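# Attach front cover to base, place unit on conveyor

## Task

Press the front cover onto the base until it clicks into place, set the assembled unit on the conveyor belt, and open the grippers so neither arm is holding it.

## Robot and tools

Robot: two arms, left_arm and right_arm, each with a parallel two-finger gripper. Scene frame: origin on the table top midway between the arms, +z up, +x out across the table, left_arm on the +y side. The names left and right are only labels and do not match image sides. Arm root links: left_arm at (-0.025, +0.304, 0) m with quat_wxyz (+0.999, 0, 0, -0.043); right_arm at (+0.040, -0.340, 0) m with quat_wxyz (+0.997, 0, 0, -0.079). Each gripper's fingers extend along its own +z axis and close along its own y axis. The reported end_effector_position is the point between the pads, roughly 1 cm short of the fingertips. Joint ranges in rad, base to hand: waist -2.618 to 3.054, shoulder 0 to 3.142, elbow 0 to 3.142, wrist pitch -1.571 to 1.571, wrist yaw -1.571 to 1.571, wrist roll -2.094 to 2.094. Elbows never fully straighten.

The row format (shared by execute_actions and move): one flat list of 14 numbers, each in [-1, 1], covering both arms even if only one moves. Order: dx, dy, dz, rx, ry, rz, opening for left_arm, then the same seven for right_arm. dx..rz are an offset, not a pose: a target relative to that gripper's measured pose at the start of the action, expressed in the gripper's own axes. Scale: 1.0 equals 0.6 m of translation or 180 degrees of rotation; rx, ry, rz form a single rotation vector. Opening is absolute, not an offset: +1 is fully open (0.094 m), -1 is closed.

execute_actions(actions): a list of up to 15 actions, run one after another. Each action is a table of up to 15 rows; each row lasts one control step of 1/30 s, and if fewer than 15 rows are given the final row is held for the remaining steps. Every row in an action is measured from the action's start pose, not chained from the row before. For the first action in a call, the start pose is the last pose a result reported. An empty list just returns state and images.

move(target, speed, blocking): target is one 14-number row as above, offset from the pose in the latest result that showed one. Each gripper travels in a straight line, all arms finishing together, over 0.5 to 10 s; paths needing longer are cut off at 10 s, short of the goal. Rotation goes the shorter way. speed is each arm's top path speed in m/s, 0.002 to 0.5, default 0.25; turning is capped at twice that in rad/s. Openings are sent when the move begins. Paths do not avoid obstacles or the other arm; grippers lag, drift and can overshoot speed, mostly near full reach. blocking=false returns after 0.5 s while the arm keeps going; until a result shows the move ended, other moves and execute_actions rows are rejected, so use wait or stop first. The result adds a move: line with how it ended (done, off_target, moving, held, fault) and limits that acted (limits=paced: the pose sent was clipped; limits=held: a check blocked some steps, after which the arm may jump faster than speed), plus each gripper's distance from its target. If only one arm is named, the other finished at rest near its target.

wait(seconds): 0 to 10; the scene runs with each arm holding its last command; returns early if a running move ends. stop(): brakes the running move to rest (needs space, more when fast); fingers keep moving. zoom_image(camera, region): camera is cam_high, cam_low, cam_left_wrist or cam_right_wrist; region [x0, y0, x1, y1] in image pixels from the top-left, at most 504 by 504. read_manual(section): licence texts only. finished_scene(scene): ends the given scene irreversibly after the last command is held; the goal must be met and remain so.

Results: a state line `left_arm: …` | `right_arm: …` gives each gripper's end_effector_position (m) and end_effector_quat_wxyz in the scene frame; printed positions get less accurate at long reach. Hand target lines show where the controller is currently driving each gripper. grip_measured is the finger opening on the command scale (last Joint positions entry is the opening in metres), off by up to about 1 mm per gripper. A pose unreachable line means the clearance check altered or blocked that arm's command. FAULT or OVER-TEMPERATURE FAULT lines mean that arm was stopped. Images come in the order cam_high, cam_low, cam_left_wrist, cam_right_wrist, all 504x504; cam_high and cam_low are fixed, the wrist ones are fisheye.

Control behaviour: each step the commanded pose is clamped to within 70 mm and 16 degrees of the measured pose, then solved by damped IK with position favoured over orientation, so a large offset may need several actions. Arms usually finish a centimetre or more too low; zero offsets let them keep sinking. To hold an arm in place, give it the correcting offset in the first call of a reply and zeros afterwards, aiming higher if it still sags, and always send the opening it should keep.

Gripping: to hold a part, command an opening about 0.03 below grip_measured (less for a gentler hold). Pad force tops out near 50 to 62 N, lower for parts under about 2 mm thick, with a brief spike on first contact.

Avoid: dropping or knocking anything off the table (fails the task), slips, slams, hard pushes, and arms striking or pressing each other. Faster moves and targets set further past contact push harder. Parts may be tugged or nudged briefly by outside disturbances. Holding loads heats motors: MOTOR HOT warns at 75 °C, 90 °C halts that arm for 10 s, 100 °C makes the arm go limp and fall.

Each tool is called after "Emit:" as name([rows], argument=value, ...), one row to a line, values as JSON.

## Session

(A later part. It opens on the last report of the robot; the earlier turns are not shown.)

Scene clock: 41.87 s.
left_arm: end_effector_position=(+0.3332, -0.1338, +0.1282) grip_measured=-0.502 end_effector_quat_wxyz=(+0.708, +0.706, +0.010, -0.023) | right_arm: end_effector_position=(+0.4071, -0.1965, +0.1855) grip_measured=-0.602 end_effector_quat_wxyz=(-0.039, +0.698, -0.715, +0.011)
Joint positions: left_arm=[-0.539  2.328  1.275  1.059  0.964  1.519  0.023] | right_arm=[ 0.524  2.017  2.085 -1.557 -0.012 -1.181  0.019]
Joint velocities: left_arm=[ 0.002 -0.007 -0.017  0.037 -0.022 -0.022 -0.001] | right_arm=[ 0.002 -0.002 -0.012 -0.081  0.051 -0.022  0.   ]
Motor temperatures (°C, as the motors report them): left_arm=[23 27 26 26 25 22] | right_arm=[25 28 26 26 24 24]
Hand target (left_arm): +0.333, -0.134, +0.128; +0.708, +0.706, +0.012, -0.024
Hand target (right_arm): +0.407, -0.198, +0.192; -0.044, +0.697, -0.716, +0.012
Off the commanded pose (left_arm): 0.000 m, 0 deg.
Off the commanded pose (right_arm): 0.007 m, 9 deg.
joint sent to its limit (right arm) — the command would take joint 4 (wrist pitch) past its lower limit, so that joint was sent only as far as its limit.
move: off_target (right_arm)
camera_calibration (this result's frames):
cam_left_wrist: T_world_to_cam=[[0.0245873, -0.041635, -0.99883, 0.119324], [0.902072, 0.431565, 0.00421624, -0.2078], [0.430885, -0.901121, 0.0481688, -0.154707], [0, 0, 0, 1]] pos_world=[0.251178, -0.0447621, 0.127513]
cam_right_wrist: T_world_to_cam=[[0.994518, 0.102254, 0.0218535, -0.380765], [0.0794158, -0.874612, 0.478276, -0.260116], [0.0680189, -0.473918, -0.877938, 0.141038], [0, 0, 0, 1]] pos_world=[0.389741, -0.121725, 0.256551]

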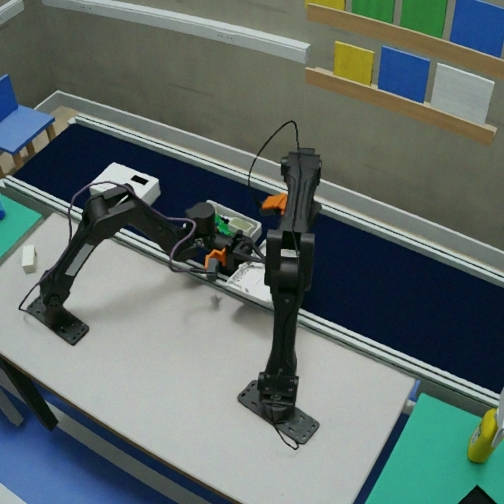

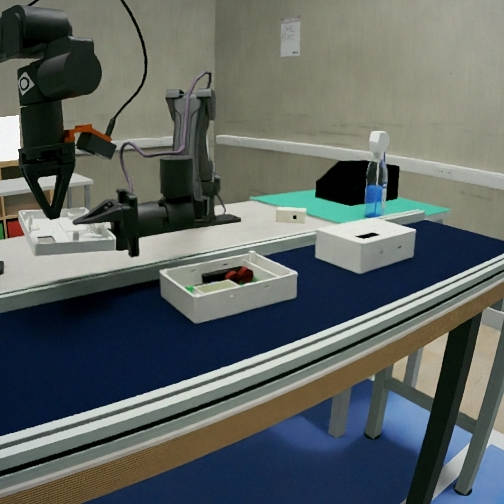

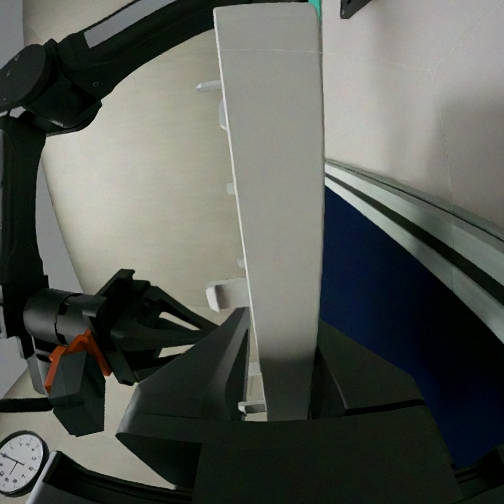

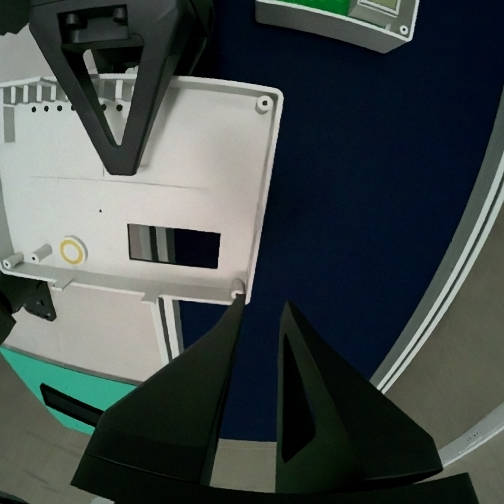

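Emit:
move(target=[0,0.117,-0.3,0,0.5,0,-1,0.2,0,0,0,0,0,-1], speed=0.35)

Emit:
move(target=[0,0,0,0,0,-0.5,-1,0,0,0,0,0,0,-1], speed=0.5)

Emit:
move(target=[0,0,0,0,0,-0.5,-1,0,0,0,0,0,0,-1], speed=0.5)

Scene clock: 45.17 s.
left_arm: end_effector_position=(+0.3404, +0.0463, +0.1796) grip_measured=-0.502 end_effector_quat_wxyz=(+0.474, +0.538, +0.499, +0.487) | right_arm: end_effector_position=(+0.4063, -0.3165, +0.1771) grip_measured=-0.986 end_effector_quat_wxyz=(-0.027, +0.698, -0.716, +0.016)
Joint positions: left_arm=[-0.85   1.745  0.728  0.893 -0.907  1.524  0.023] | right_arm=[ 0.215  1.904  1.891 -1.497 -0.012 -1.489  0.001]
Joint velocities: left_arm=[ 0.002  0.002 -0.007 -0.022 -0.022  0.007  0.   ] | right_arm=[ 0.012  0.002  0.002  0.007 -0.022  0.007  0.   ]
Motor temperatures (°C, as the motors report them): left_arm=[23 27 26 27 25 22] | right_arm=[25 28 26 26 24 24]
Hand target (left_arm): +0.340, +0.043, +0.200; +0.496, +0.513, +0.509, +0.482
Hand target (right_arm): +0.403, -0.317, +0.179; -0.036, +0.698, -0.715, +0.011
Off the commanded pose (left_arm): 0.018 m, 4 deg.
Off the commanded pose (right_arm): 0.004 m, 2 deg.
move: off_target (left_arm)
camera_calibration (this result's frames):
cam_left_wrist: T_world_to_cam=[[-0.0347546, 0.12351, -0.991735, 0.189263], [-0.417824, 0.899652, 0.126684, 0.113444], [0.907863, 0.418773, 0.0203383, -0.216494], [0, 0, 0, 1]] pos_world=[0.250524, -0.0347744, 0.17773]
cam_right_wrist: T_world_to_cam=[[0.994873, 0.100719, 0.00911676, -0.365872], [0.082778, -0.8628, 0.498722, -0.362244], [0.0580967, -0.495411, -0.866714, 0.0721659], [0, 0, 0, 1]] pos_world=[0.38979, -0.239942, 0.246542]

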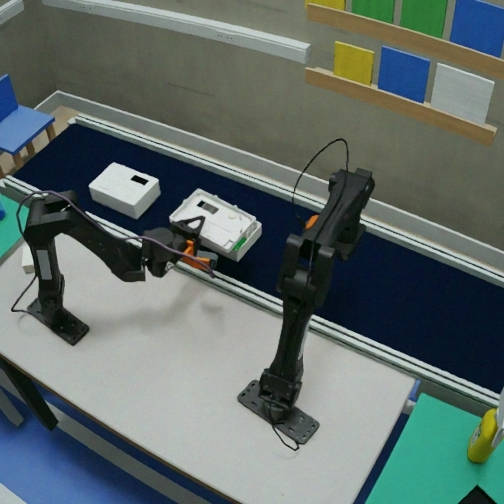

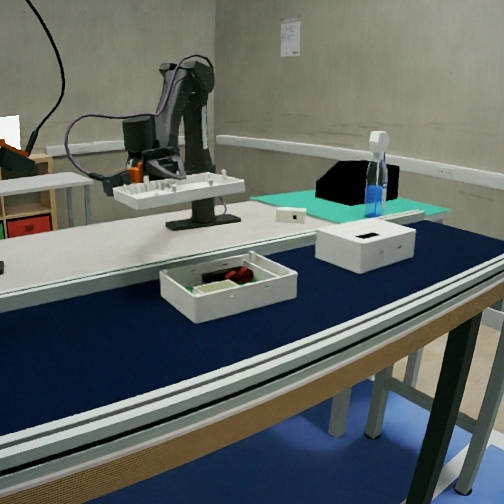

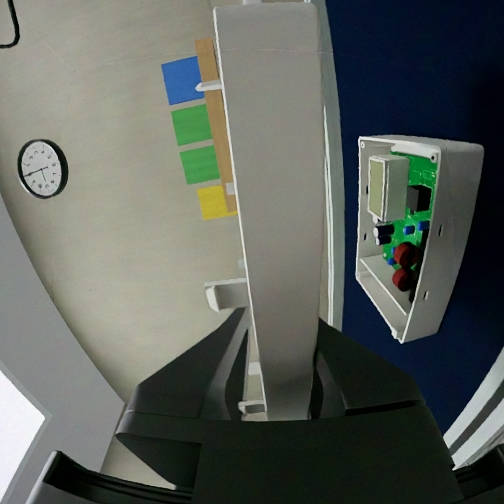

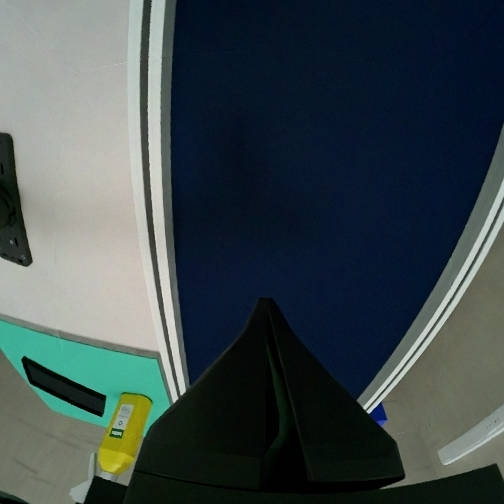

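Scene clock: 47.53 s.
left_arm: end_effector_position=(+0.3405, +0.0461, +0.1807) grip_measured=-0.502 end_effector_quat_wxyz=(+0.681, +0.030, +0.732, +0.012) | right_arm: end_effector_position=(+0.4063, -0.3165, +0.1771) grip_measured=-0.986 end_effector_quat_wxyz=(-0.027, +0.698, -0.716, +0.016)
Joint positions: left_arm=[-0.85   1.745  0.728  0.899 -0.907 -0.034  0.023] | right_arm=[ 0.215  1.904  1.891 -1.497 -0.012 -1.489  0.001]
Joint velocities: left_arm=[-0.012 -0.002 -0.027  0.037 -0.022 -0.022  0.   ] | right_arm=[-0.007  0.007 -0.017  0.066 -0.037 -0.022 -0.   ]
Motor temperatures (°C, as the motors report them): left_arm=[23 27 26 27 25 22] | right_arm=[25 28 26 26 24 24]
Hand target (left_arm): +0.340, +0.046, +0.180; +0.680, +0.027, +0.733, +0.009
Hand target (right_arm): +0.406, -0.316, +0.177; -0.027, +0.698, -0.716, +0.016
Off the commanded pose (left_arm): 0.001 m, 1 deg.
Off the commanded pose (right_arm): 0.000 m, 0 deg.
move: done
camera_calibration (this result's frames):
cam_left_wrist: T_world_to_cam=[[0.00439734, -0.991098, -0.133064, 0.0733452], [-0.507895, 0.112411, -0.854053, 0.357682], [0.861408, 0.0713382, -0.502879, -0.0901336], [0, 0, 0, 1]] pos_world=[0.258984, 0.0389147, 0.269912]
cam_right_wrist: T_world_to_cam=[[0.994873, 0.100719, 0.00911676, -0.365872], [0.082778, -0.8628, 0.498722, -0.362244], [0.0580967, -0.495411, -0.866714, 0.0721659], [0, 0, 0, 1]] pos_world=[0.38979, -0.239942, 0.246542]

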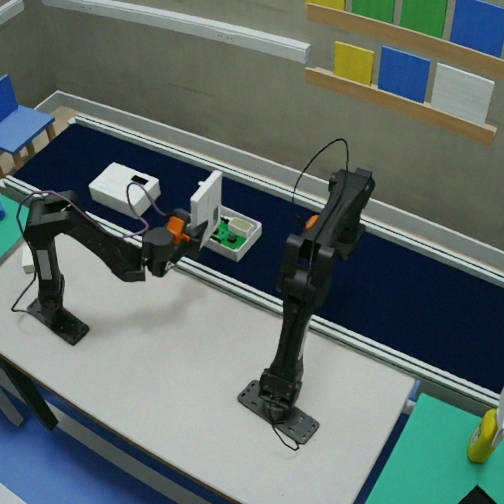

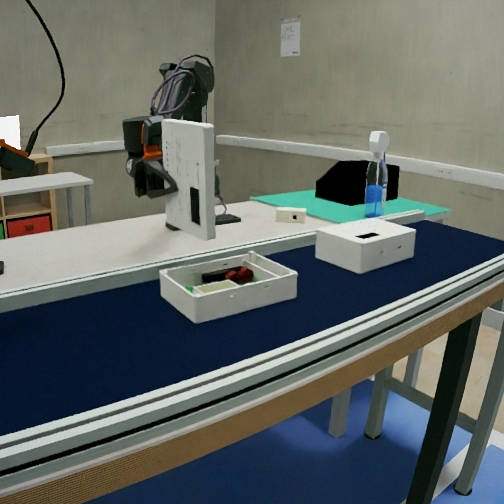

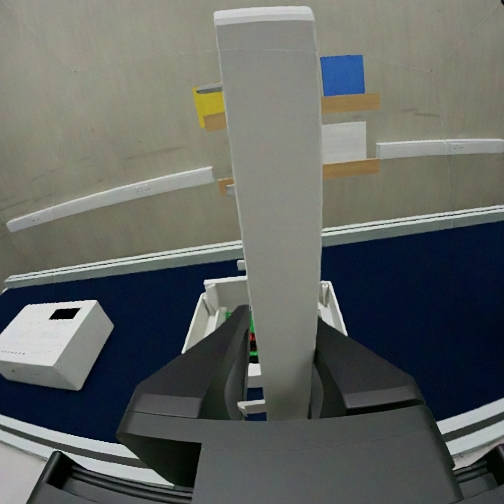

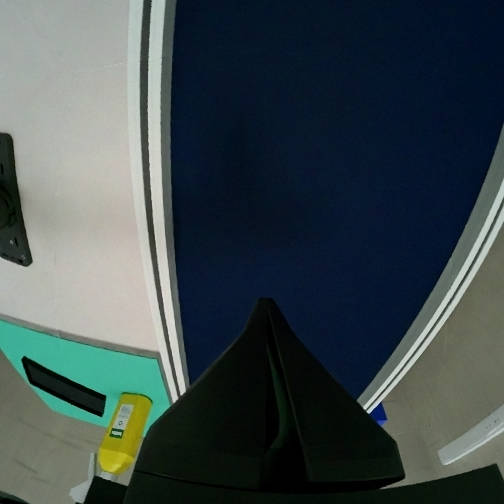

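Scene clock: 49.87 s.
left_arm: end_effector_position=(+0.3407, +0.0459, +0.1835) grip_measured=-0.506 end_effector_quat_wxyz=(+0.489, -0.497, +0.533, -0.479) | right_arm: end_effector_position=(+0.4063, -0.3165, +0.1771) grip_measured=-0.986 end_effector_quat_wxyz=(-0.027, +0.698, -0.716, +0.016)
Joint positions: left_arm=[-0.85   1.745  0.728  0.915 -0.907 -1.605  0.023] | right_arm=[ 0.215  1.904  1.891 -1.497 -0.012 -1.489  0.001]
Joint velocities: left_arm=[-0.012 -0.007 -0.017  0.007 -0.066 -0.037 -0.   ] | right_arm=[-0.002  0.007 -0.017 -0.037  0.066  0.037 -0.   ]
Motor temperatures (°C, as the motors report them): left_arm=[23 27 26 27 25 22] | right_arm=[25 28 26 26 24 24]
Hand target (left_arm): +0.340, +0.046, +0.181; +0.490, -0.496, +0.539, -0.473
Hand target (right_arm): +0.406, -0.316, +0.177; -0.027, +0.698, -0.716, +0.016
Off the commanded pose (left_arm): 0.003 m, 1 deg.
Off the commanded pose (right_arm): 0.000 m, 0 deg.
move: done
camera_calibration (this result's frames):
cam_left_wrist: T_world_to_cam=[[0.0969485, -0.120741, 0.987939, -0.203746], [-0.474341, -0.87824, -0.0607859, 0.248641], [0.874987, -0.462726, -0.142416, -0.135138], [0, 0, 0, 1]] pos_world=[0.255937, 0.131234, 0.197157]
cam_right_wrist: T_world_to_cam=[[0.994873, 0.100719, 0.00911676, -0.365872], [0.082778, -0.8628, 0.498722, -0.362244], [0.0580967, -0.495411, -0.866714, 0.0721659], [0, 0, 0, 1]] pos_world=[0.38979, -0.239942, 0.246542]

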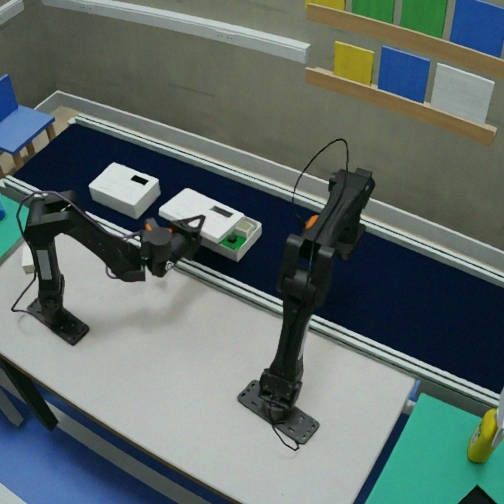

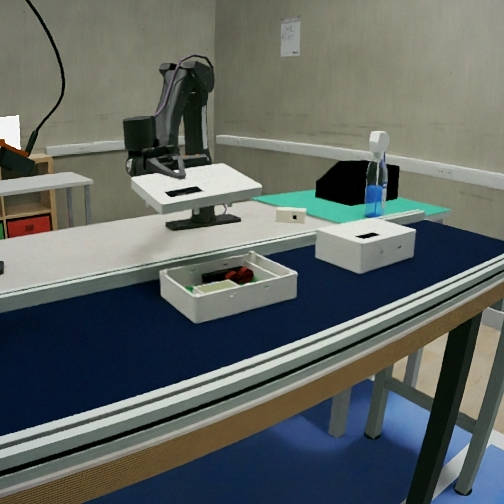

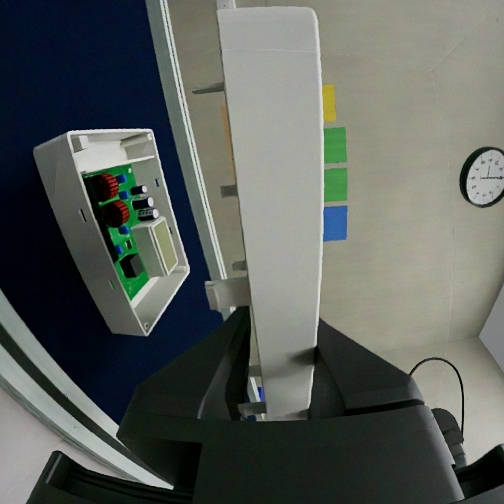

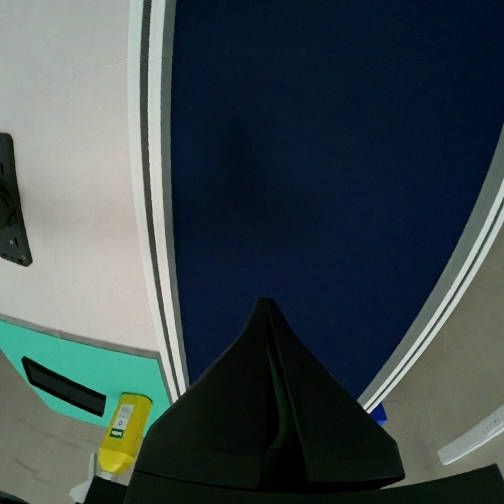

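Emit:
move(target=[0.007,0.09,0.147,0,0,0,-1,-0.35,-0.05,0,0,0,0,-1], speed=0.2)

Scene clock: 52.27 s.
left_arm: end_effector_position=(+0.4177, +0.0476, +0.1116) grip_measured=-0.506 end_effector_quat_wxyz=(+0.485, -0.502, +0.543, -0.467) | right_arm: end_effector_position=(+0.4424, -0.1071, +0.1809) grip_measured=-0.986 end_effector_quat_wxyz=(-0.091, +0.700, -0.707, +0.029)
Joint positions: left_arm=[-0.678  2.106  0.893  1.086 -0.738 -1.6    0.023] | right_arm=[ 0.686  2.259  2.437 -1.558  0.011 -1.035  0.001]
Joint velocities: left_arm=[-0.007 -0.002  0.012  0.051  0.007 -0.007 -0.   ] | right_arm=[-0.007  0.002  0.017  0.022  0.007 -0.007  0.001]
Motor temperatures (°C, as the motors report them): left_arm=[23 27 26 28 25 22] | right_arm=[25 28 26 26 24 24]
Hand target (left_arm): +0.425, +0.045, +0.123; +0.489, -0.497, +0.533, -0.479
Hand target (right_arm): +0.444, -0.108, +0.185; -0.093, +0.695, -0.713, +0.030
Off the commanded pose (left_arm): 0.016 m, 2 deg.
Off the commanded pose (right_arm): 0.002 m, 7 deg.
joint sent to its limit (right arm) — the command would take joint 4 (wrist pitch) past its lower limit, so that joint was sent only as far as its limit.
move: off_target (left_arm, right_arm)
camera_calibration (this result's frames):
cam_left_wrist: T_world_to_cam=[[0.127924, -0.131546, 0.983021, -0.151823], [-0.472878, -0.879338, -0.0561335, 0.281268], [0.871792, -0.457669, -0.174694, -0.207286], [0, 0, 0, 1]] pos_world=[0.333138, 0.13249, 0.128822]
cam_right_wrist: T_world_to_cam=[[0.985715, 0.112543, 0.125296, -0.43863], [0.0455736, -0.894437, 0.444866, -0.163656], [0.162136, -0.432801, -0.886789, 0.141331], [0, 0, 0, 1]] pos_world=[0.416908, -0.0358466, 0.253094]

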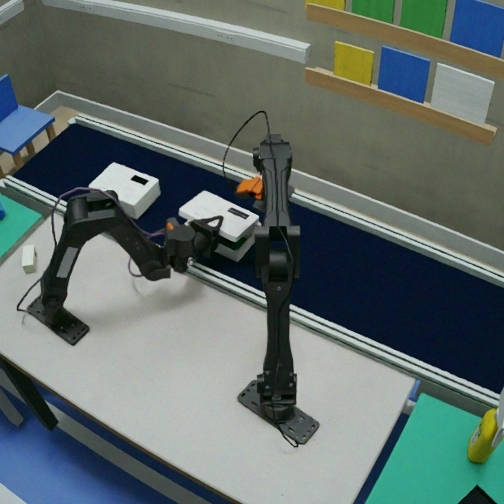

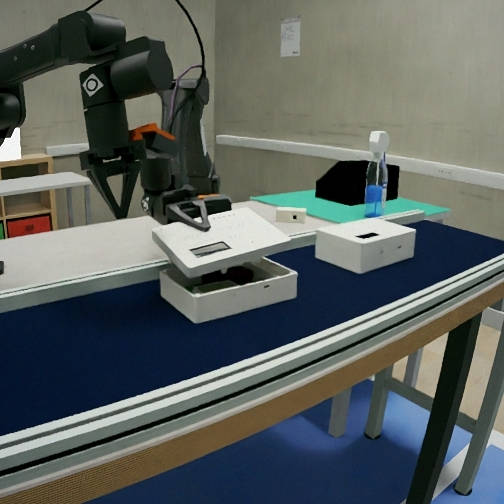

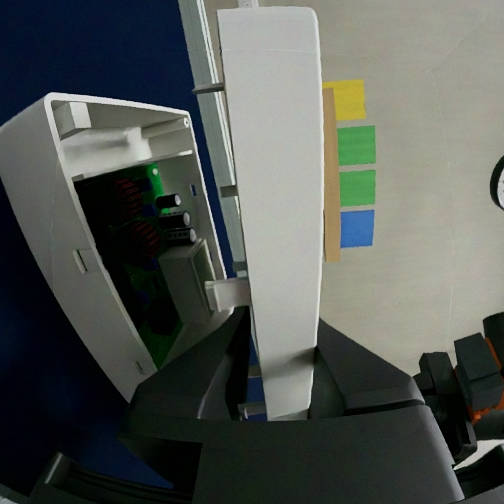

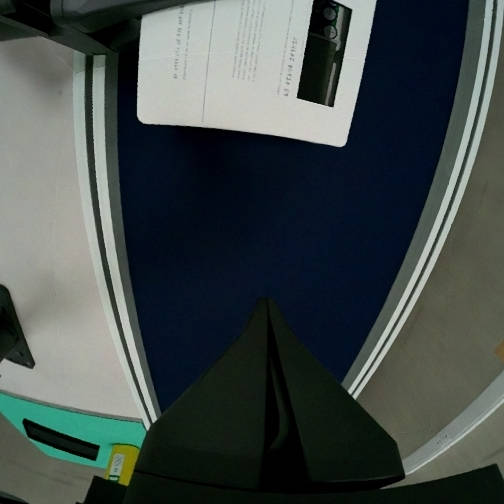

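Emit:
move(target=[0.005,-0.01,0.025,0,0,-0.035,-1,0,0,0,0,0,0,-1], speed=0.1)

Emit:
zoom_image(camera="cam_low", region=[120, 180, 320, 340])

Scene clock: 53.87 s.
left_arm: end_effector_position=(+0.4267, +0.0451, +0.1142) grip_measured=-0.506 end_effector_quat_wxyz=(-0.459, +0.531, -0.515, +0.492) | right_arm: end_effector_position=(+0.4424, -0.1071, +0.1809) grip_measured=-0.986 end_effector_quat_wxyz=(-0.091, +0.699, -0.708, +0.029)
Joint positions: left_arm=[-0.666  2.117  0.933  1.057 -0.726 -1.706  0.023] | right_arm=[ 0.686  2.259  2.437 -1.558  0.011 -1.032  0.001]
Joint velocities: left_arm=[-0.012  0.007 -0.022  0.022 -0.037 -0.066 -0.   ] | right_arm=[-0.002  0.007 -0.017 -0.11  -0.066  0.037 -0.   ]
Motor temperatures (°C, as the motors report them): left_arm=[23 27 26 28 25 22] | right_arm=[25 28 26 26 24 24]
Hand target (left_arm): +0.433, +0.044, +0.116; -0.458, +0.531, -0.514, +0.493
Hand target (right_arm): +0.442, -0.107, +0.181; -0.091, +0.700, -0.707, +0.029
Off the commanded pose (left_arm): 0.007 m, 0 deg.
Off the commanded pose (right_arm): 0.000 m, 0 deg.
move: done
camera_calibration (this result's frames):
cam_left_wrist: T_world_to_cam=[[0.131866, -0.0248757, 0.990955, -0.163293], [-0.464, -0.884953, 0.0395294, 0.269012], [0.875965, -0.465016, -0.128237, -0.222605], [0, 0, 0, 1]] pos_world=[0.341348, 0.130486, 0.122636]
cam_right_wrist: T_world_to_cam=[[0.986081, 0.109524, 0.125095, -0.439079], [0.0430093, -0.894798, 0.444394, -0.162475], [0.160606, -0.432828, -0.887054, 0.142053], [0, 0, 0, 1]] pos_world=[0.41714, -0.0358078, 0.253138]

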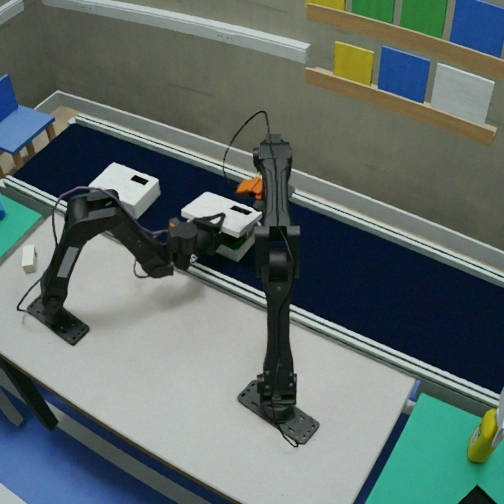

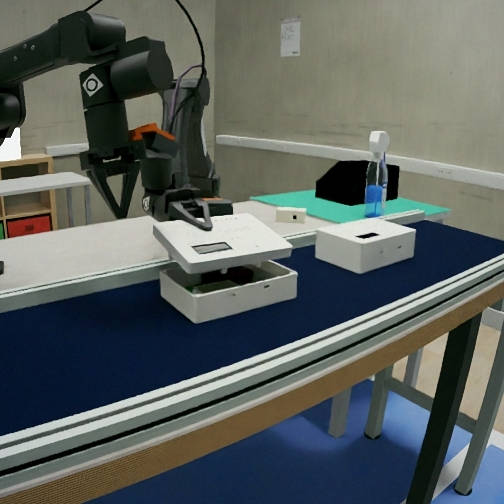

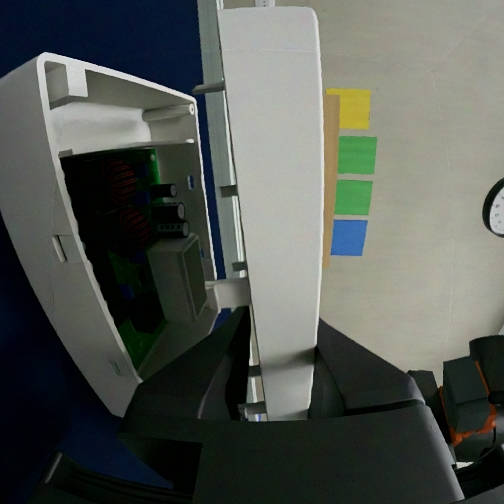

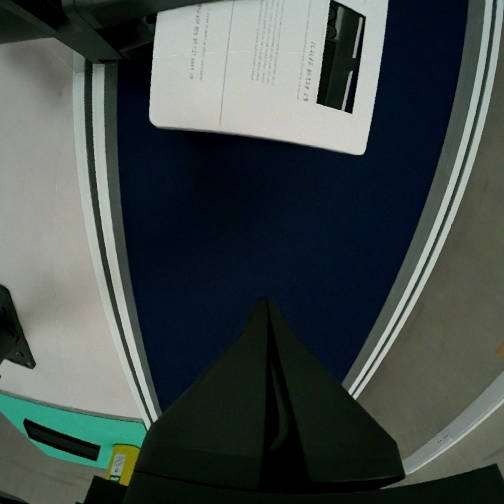

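Region (120, 180, 320, 340) of cam_low's 504x504 image, scaled by 2.520, with more detail than that image has; it fills the top 403 rows of this view, and the rest is white.

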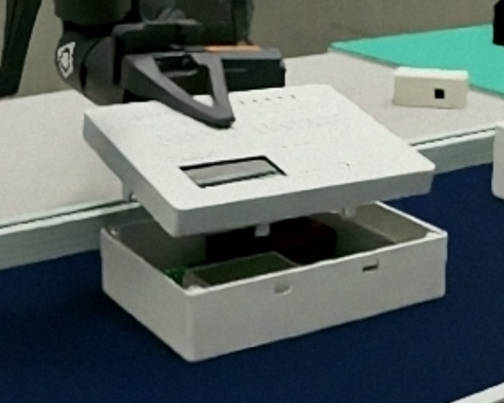

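Emit:
move(target=[-0.012,-0.005,0.033,0,0,0,-1,0,0,0,0,0,0,-1], speed=0.1)

Emit:
zoom_image(camera="cam_low", region=[120, 180, 320, 340])

Scene clock: 55.13 s.
left_arm: end_effector_position=(+0.4408, +0.0548, +0.1118) grip_measured=-0.506 end_effector_quat_wxyz=(-0.457, +0.535, -0.513, +0.492) | right_arm: end_effector_position=(+0.4424, -0.1071, +0.1809) grip_measured=-0.986 end_effector_quat_wxyz=(-0.091, +0.699, -0.708, +0.029)
Joint positions: left_arm=[-0.623  2.133  0.954  1.05  -0.689 -1.71   0.023] | right_arm=[ 0.686  2.259  2.437 -1.558  0.011 -1.032  0.001]
Joint velocities: left_arm=[ 0.007 -0.007 -0.017 -0.051 -0.022 -0.022 -0.   ] | right_arm=[ 0.017  0.007  0.002  0.051 -0.007  0.051 -0.   ]
Motor temperatures (°C, as the motors report them): left_arm=[23 27 26 28 25 22] | right_arm=[25 28 26 26 24 24]
Hand target (left_arm): +0.447, +0.053, +0.115; -0.459, +0.531, -0.515, +0.493
Hand target (right_arm): +0.442, -0.107, +0.181; -0.091, +0.699, -0.708, +0.029
Off the commanded pose (left_arm): 0.007 m, 1 deg.
Off the commanded pose (right_arm): 0.000 m, 0 deg.
move: done
camera_calibration (this result's frames):
cam_left_wrist: T_world_to_cam=[[0.136339, -0.017087, 0.990515, -0.164871], [-0.458751, -0.887276, 0.0478385, 0.281096], [0.878043, -0.460922, -0.128809, -0.231779], [0, 0, 0, 1]] pos_world=[0.354943, 0.13976, 0.120005]
cam_right_wrist: T_world_to_cam=[[0.986081, 0.109524, 0.125095, -0.439079], [0.0430093, -0.894798, 0.444394, -0.162475], [0.160606, -0.432828, -0.887054, 0.142053], [0, 0, 0, 1]] pos_world=[0.41714, -0.0358078, 0.253138]

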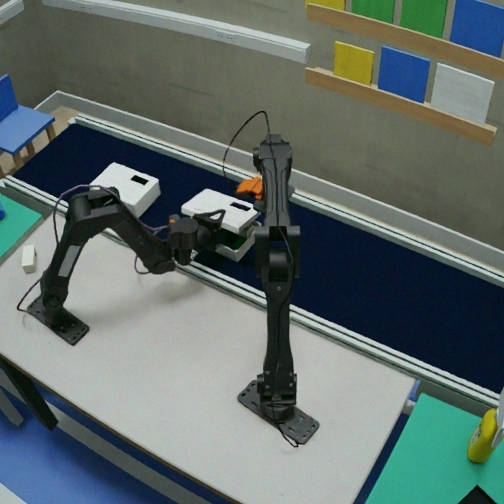

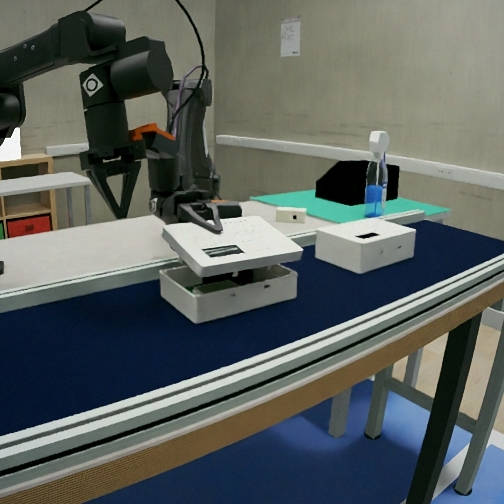

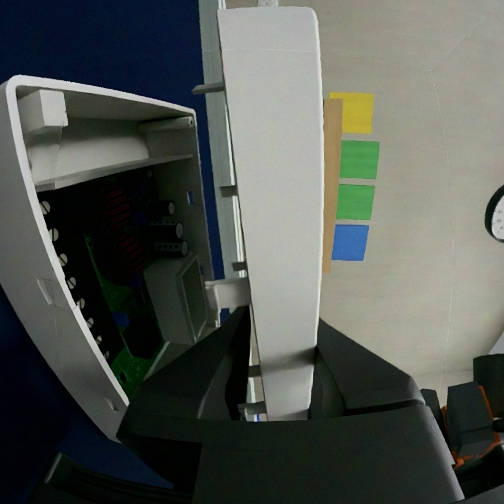

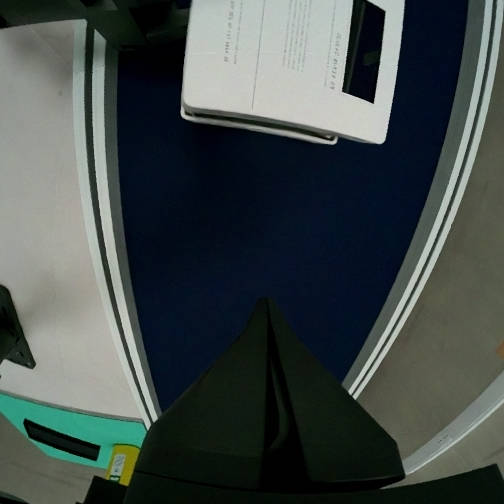

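Region (120, 180, 320, 340) of cam_low's 504x504 image, scaled by 2.520, with more detail than that image has; it fills the top 403 rows of this view, and the rest is white.

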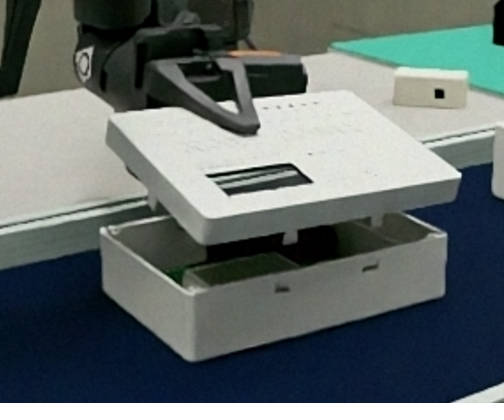

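Emit:
move(target=[0.012,0.022,-0.015,0,0,0,-1,0,0,0,0,0,0,-1], speed=0.05)

Emit:
zoom_image(camera="cam_low", region=[120, 180, 320, 340])

Scene clock: 56.27 s.
left_arm: end_effector_position=(+0.4346, +0.0451, +0.1022) grip_measured=-0.506 end_effector_quat_wxyz=(-0.452, +0.534, -0.517, +0.494) | right_arm: end_effector_position=(+0.4424, -0.1071, +0.1809) grip_measured=-0.986 end_effector_quat_wxyz=(-0.091, +0.699, -0.708, +0.029)
Joint positions: left_arm=[-0.649  2.16   0.954  1.069 -0.701 -1.72   0.023] | right_arm=[ 0.686  2.259  2.437 -1.558  0.011 -1.032  0.001]
Joint velocities: left_arm=[-0.017  0.012 -0.027  0.051  0.007 -0.066 -0.   ] | right_arm=[-0.012 -0.007  0.007 -0.037 -0.022  0.051 -0.001]
Motor temperatures (°C, as the motors report them): left_arm=[23 27 26 28 25 22] | right_arm=[25 28 26 26 24 24]
Hand target (left_arm): +0.430, +0.047, +0.100; -0.457, +0.535, -0.513, +0.491
Hand target (right_arm): +0.442, -0.107, +0.181; -0.091, +0.699, -0.708, +0.029
Off the commanded pose (left_arm): 0.005 m, 1 deg.
Off the commanded pose (right_arm): 0.000 m, 0 deg.
move: done
camera_calibration (this result's frames):
cam_left_wrist: T_world_to_cam=[[0.141836, -0.0163324, 0.989755, -0.157042], [-0.469503, -0.881355, 0.0527382, 0.274027], [0.871464, -0.472173, -0.132676, -0.228292], [0, 0, 0, 1]] pos_world=[0.349879, 0.131157, 0.110692]
cam_right_wrist: T_world_to_cam=[[0.986081, 0.109524, 0.125095, -0.439079], [0.0430093, -0.894798, 0.444394, -0.162475], [0.160606, -0.432828, -0.887054, 0.142053], [0, 0, 0, 1]] pos_world=[0.41714, -0.0358078, 0.253138]

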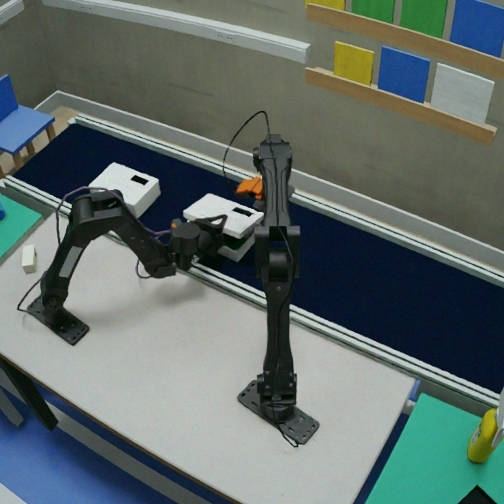

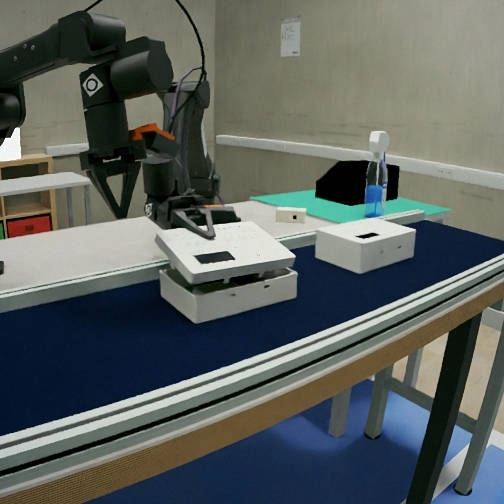

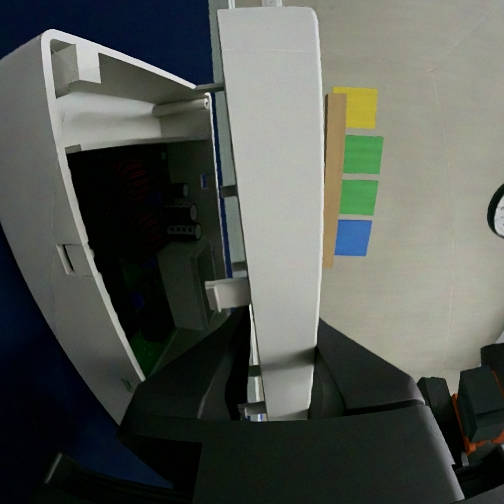

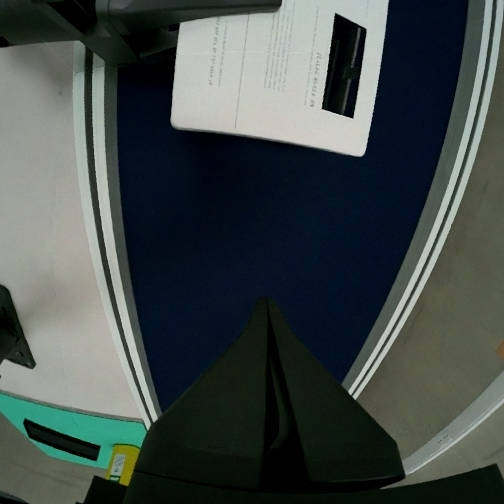

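Region (120, 180, 320, 340) of cam_low's 504x504 image, scaled by 2.520, with more detail than that image has; it fills the top 403 rows of this view, and the rest is white.

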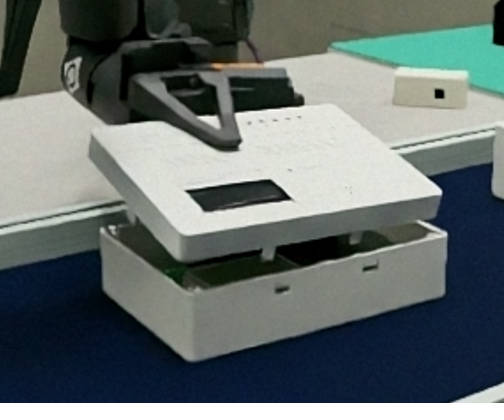

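Emit:
move(target=[-0.009,-0.004,0,0,0,0,-1,0,0,0,0,0,0,-1], speed=0.05)

Emit:
zoom_image(camera="cam_low", region=[120, 180, 320, 340])

Scene clock: 57.13 s.
left_arm: end_effector_position=(+0.4346, +0.0448, +0.1028) grip_measured=-0.506 end_effector_quat_wxyz=(-0.451, +0.534, -0.516, +0.495) | right_arm: end_effector_position=(+0.4424, -0.1071, +0.1809) grip_measured=-0.986 end_effector_quat_wxyz=(-0.091, +0.699, -0.708, +0.029)
Joint positions: left_arm=[-0.649  2.16   0.954  1.072 -0.699 -1.722  0.023] | right_arm=[ 0.686  2.259  2.437 -1.558  0.011 -1.032  0.001]
Joint velocities: left_arm=[ 0.002  0.007 -0.002 -0.066 -0.037 -0.022  0.001] | right_arm=[ 0.007  0.007 -0.012 -0.051  0.066 -0.022 -0.001]
Motor temperatures (°C, as the motors report them): left_arm=[23 27 26 28 25 22] | right_arm=[25 29 26 26 24 24]
Hand target (left_arm): +0.435, +0.051, +0.104; -0.452, +0.534, -0.517, +0.494
Hand target (right_arm): +0.442, -0.107, +0.181; -0.091, +0.699, -0.708, +0.029
Off the commanded pose (left_arm): 0.006 m, 0 deg.
Off the commanded pose (right_arm): 0.000 m, 0 deg.
move: done
camera_calibration (this result's frames):
cam_left_wrist: T_world_to_cam=[[0.140087, -0.0123528, 0.990062, -0.157015], [-0.471053, -0.880347, 0.0556667, 0.274005], [0.870911, -0.47417, -0.129144, -0.228477], [0, 0, 0, 1]] pos_world=[0.350049, 0.130943, 0.110696]
cam_right_wrist: T_world_to_cam=[[0.986081, 0.109524, 0.125095, -0.439079], [0.0430093, -0.894798, 0.444394, -0.162475], [0.160606, -0.432828, -0.887054, 0.142053], [0, 0, 0, 1]] pos_world=[0.41714, -0.0358078, 0.253138]

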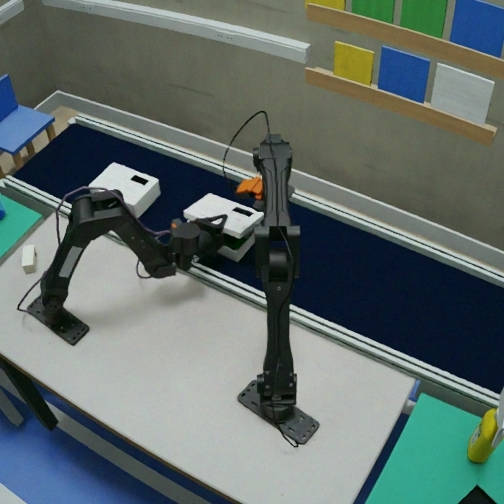

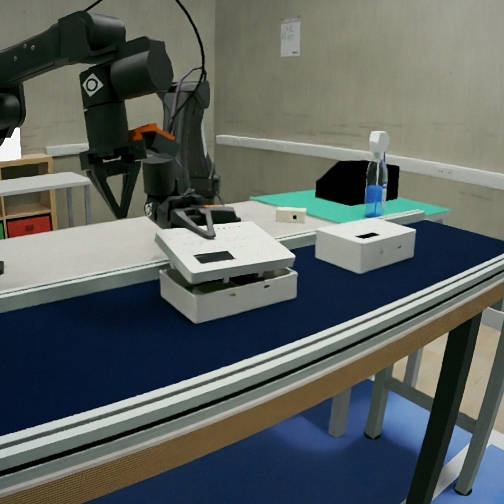

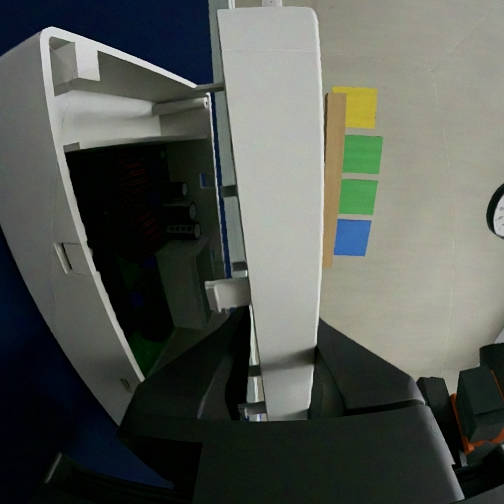

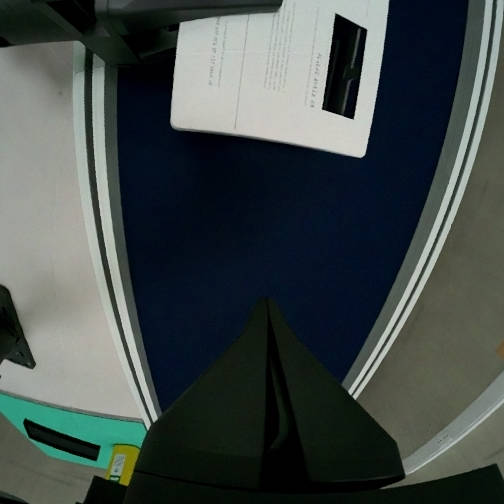

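Region (120, 180, 320, 340) of cam_low's 504x504 image, scaled by 2.520, with more detail than that image has; it fills the top 403 rows of this view, and the rest is white.

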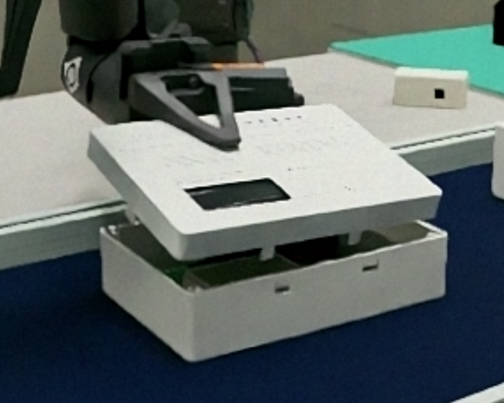

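Emit:
move(target=[-0.016,0,0,0,0,0,-1,0,0,0,0,0,0,-1], speed=0.05)

Emit:
zoom_image(camera="cam_low", region=[120, 180, 320, 340])

Scene clock: 58.07 s.
left_arm: end_effector_position=(+0.4338, +0.0506, +0.0964) grip_measured=-0.506 end_effector_quat_wxyz=(-0.449, +0.536, -0.521, +0.489) | right_arm: end_effector_position=(+0.4424, -0.1071, +0.1809) grip_measured=-0.986 end_effector_quat_wxyz=(-0.091, +0.699, -0.708, +0.029)
Joint positions: left_arm=[-0.639  2.16   0.935  1.073 -0.689 -1.724  0.023] | right_arm=[ 0.686  2.259  2.437 -1.558  0.011 -1.032  0.001]
Joint velocities: left_arm=[-0.002 -0.012 -0.012 -0.037  0.022 -0.007 -0.001] | right_arm=[-0.002 -0.007 -0.002 -0.022 -0.037 -0.022 -0.001]
Motor temperatures (°C, as the motors report them): left_arm=[23 27 26 28 25 22] | right_arm=[25 29 26 26 24 24]
Hand target (left_arm): +0.435, +0.054, +0.102; -0.451, +0.534, -0.516, +0.495
Hand target (right_arm): +0.442, -0.107, +0.181; -0.091, +0.699, -0.708, +0.029
Off the commanded pose (left_arm): 0.007 m, 1 deg.
Off the commanded pose (right_arm): 0.000 m, 0 deg.
move: done
camera_calibration (this result's frames):
cam_left_wrist: T_world_to_cam=[[0.15401, -0.0205465, 0.987856, -0.155903], [-0.469632, -0.881154, 0.05489, 0.278589], [0.869326, -0.472382, -0.145356, -0.223664], [0, 0, 0, 1]] pos_world=[0.349282, 0.136622, 0.106207]
cam_right_wrist: T_world_to_cam=[[0.986081, 0.109524, 0.125095, -0.439079], [0.0430093, -0.894798, 0.444394, -0.162475], [0.160606, -0.432828, -0.887054, 0.142053], [0, 0, 0, 1]] pos_world=[0.41714, -0.0358078, 0.253138]

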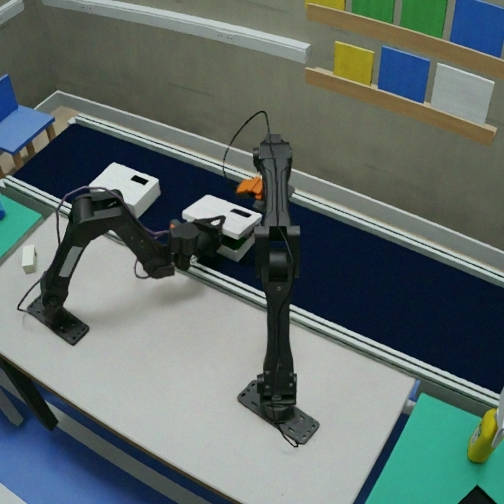

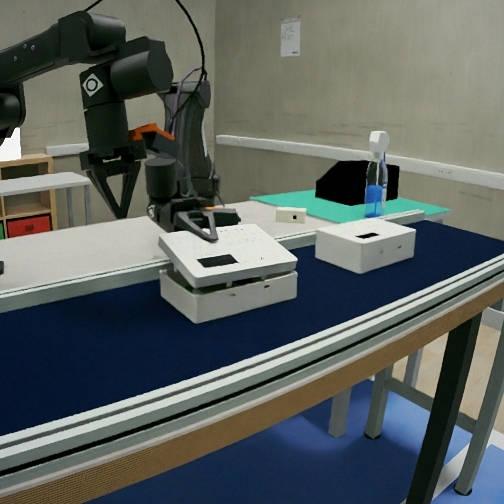

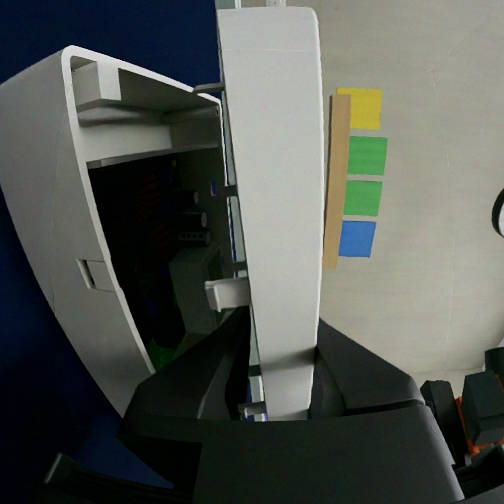

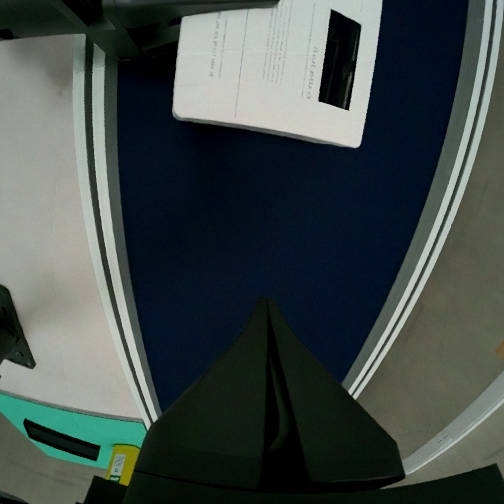

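Region (120, 180, 320, 340) of cam_low's 504x504 image, scaled by 2.520, with more detail than that image has; it fills the top 403 rows of this view, and the rest is white.

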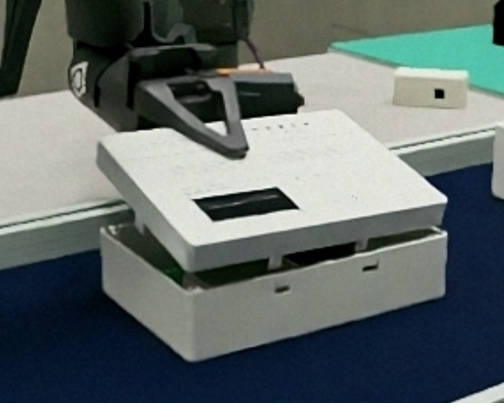

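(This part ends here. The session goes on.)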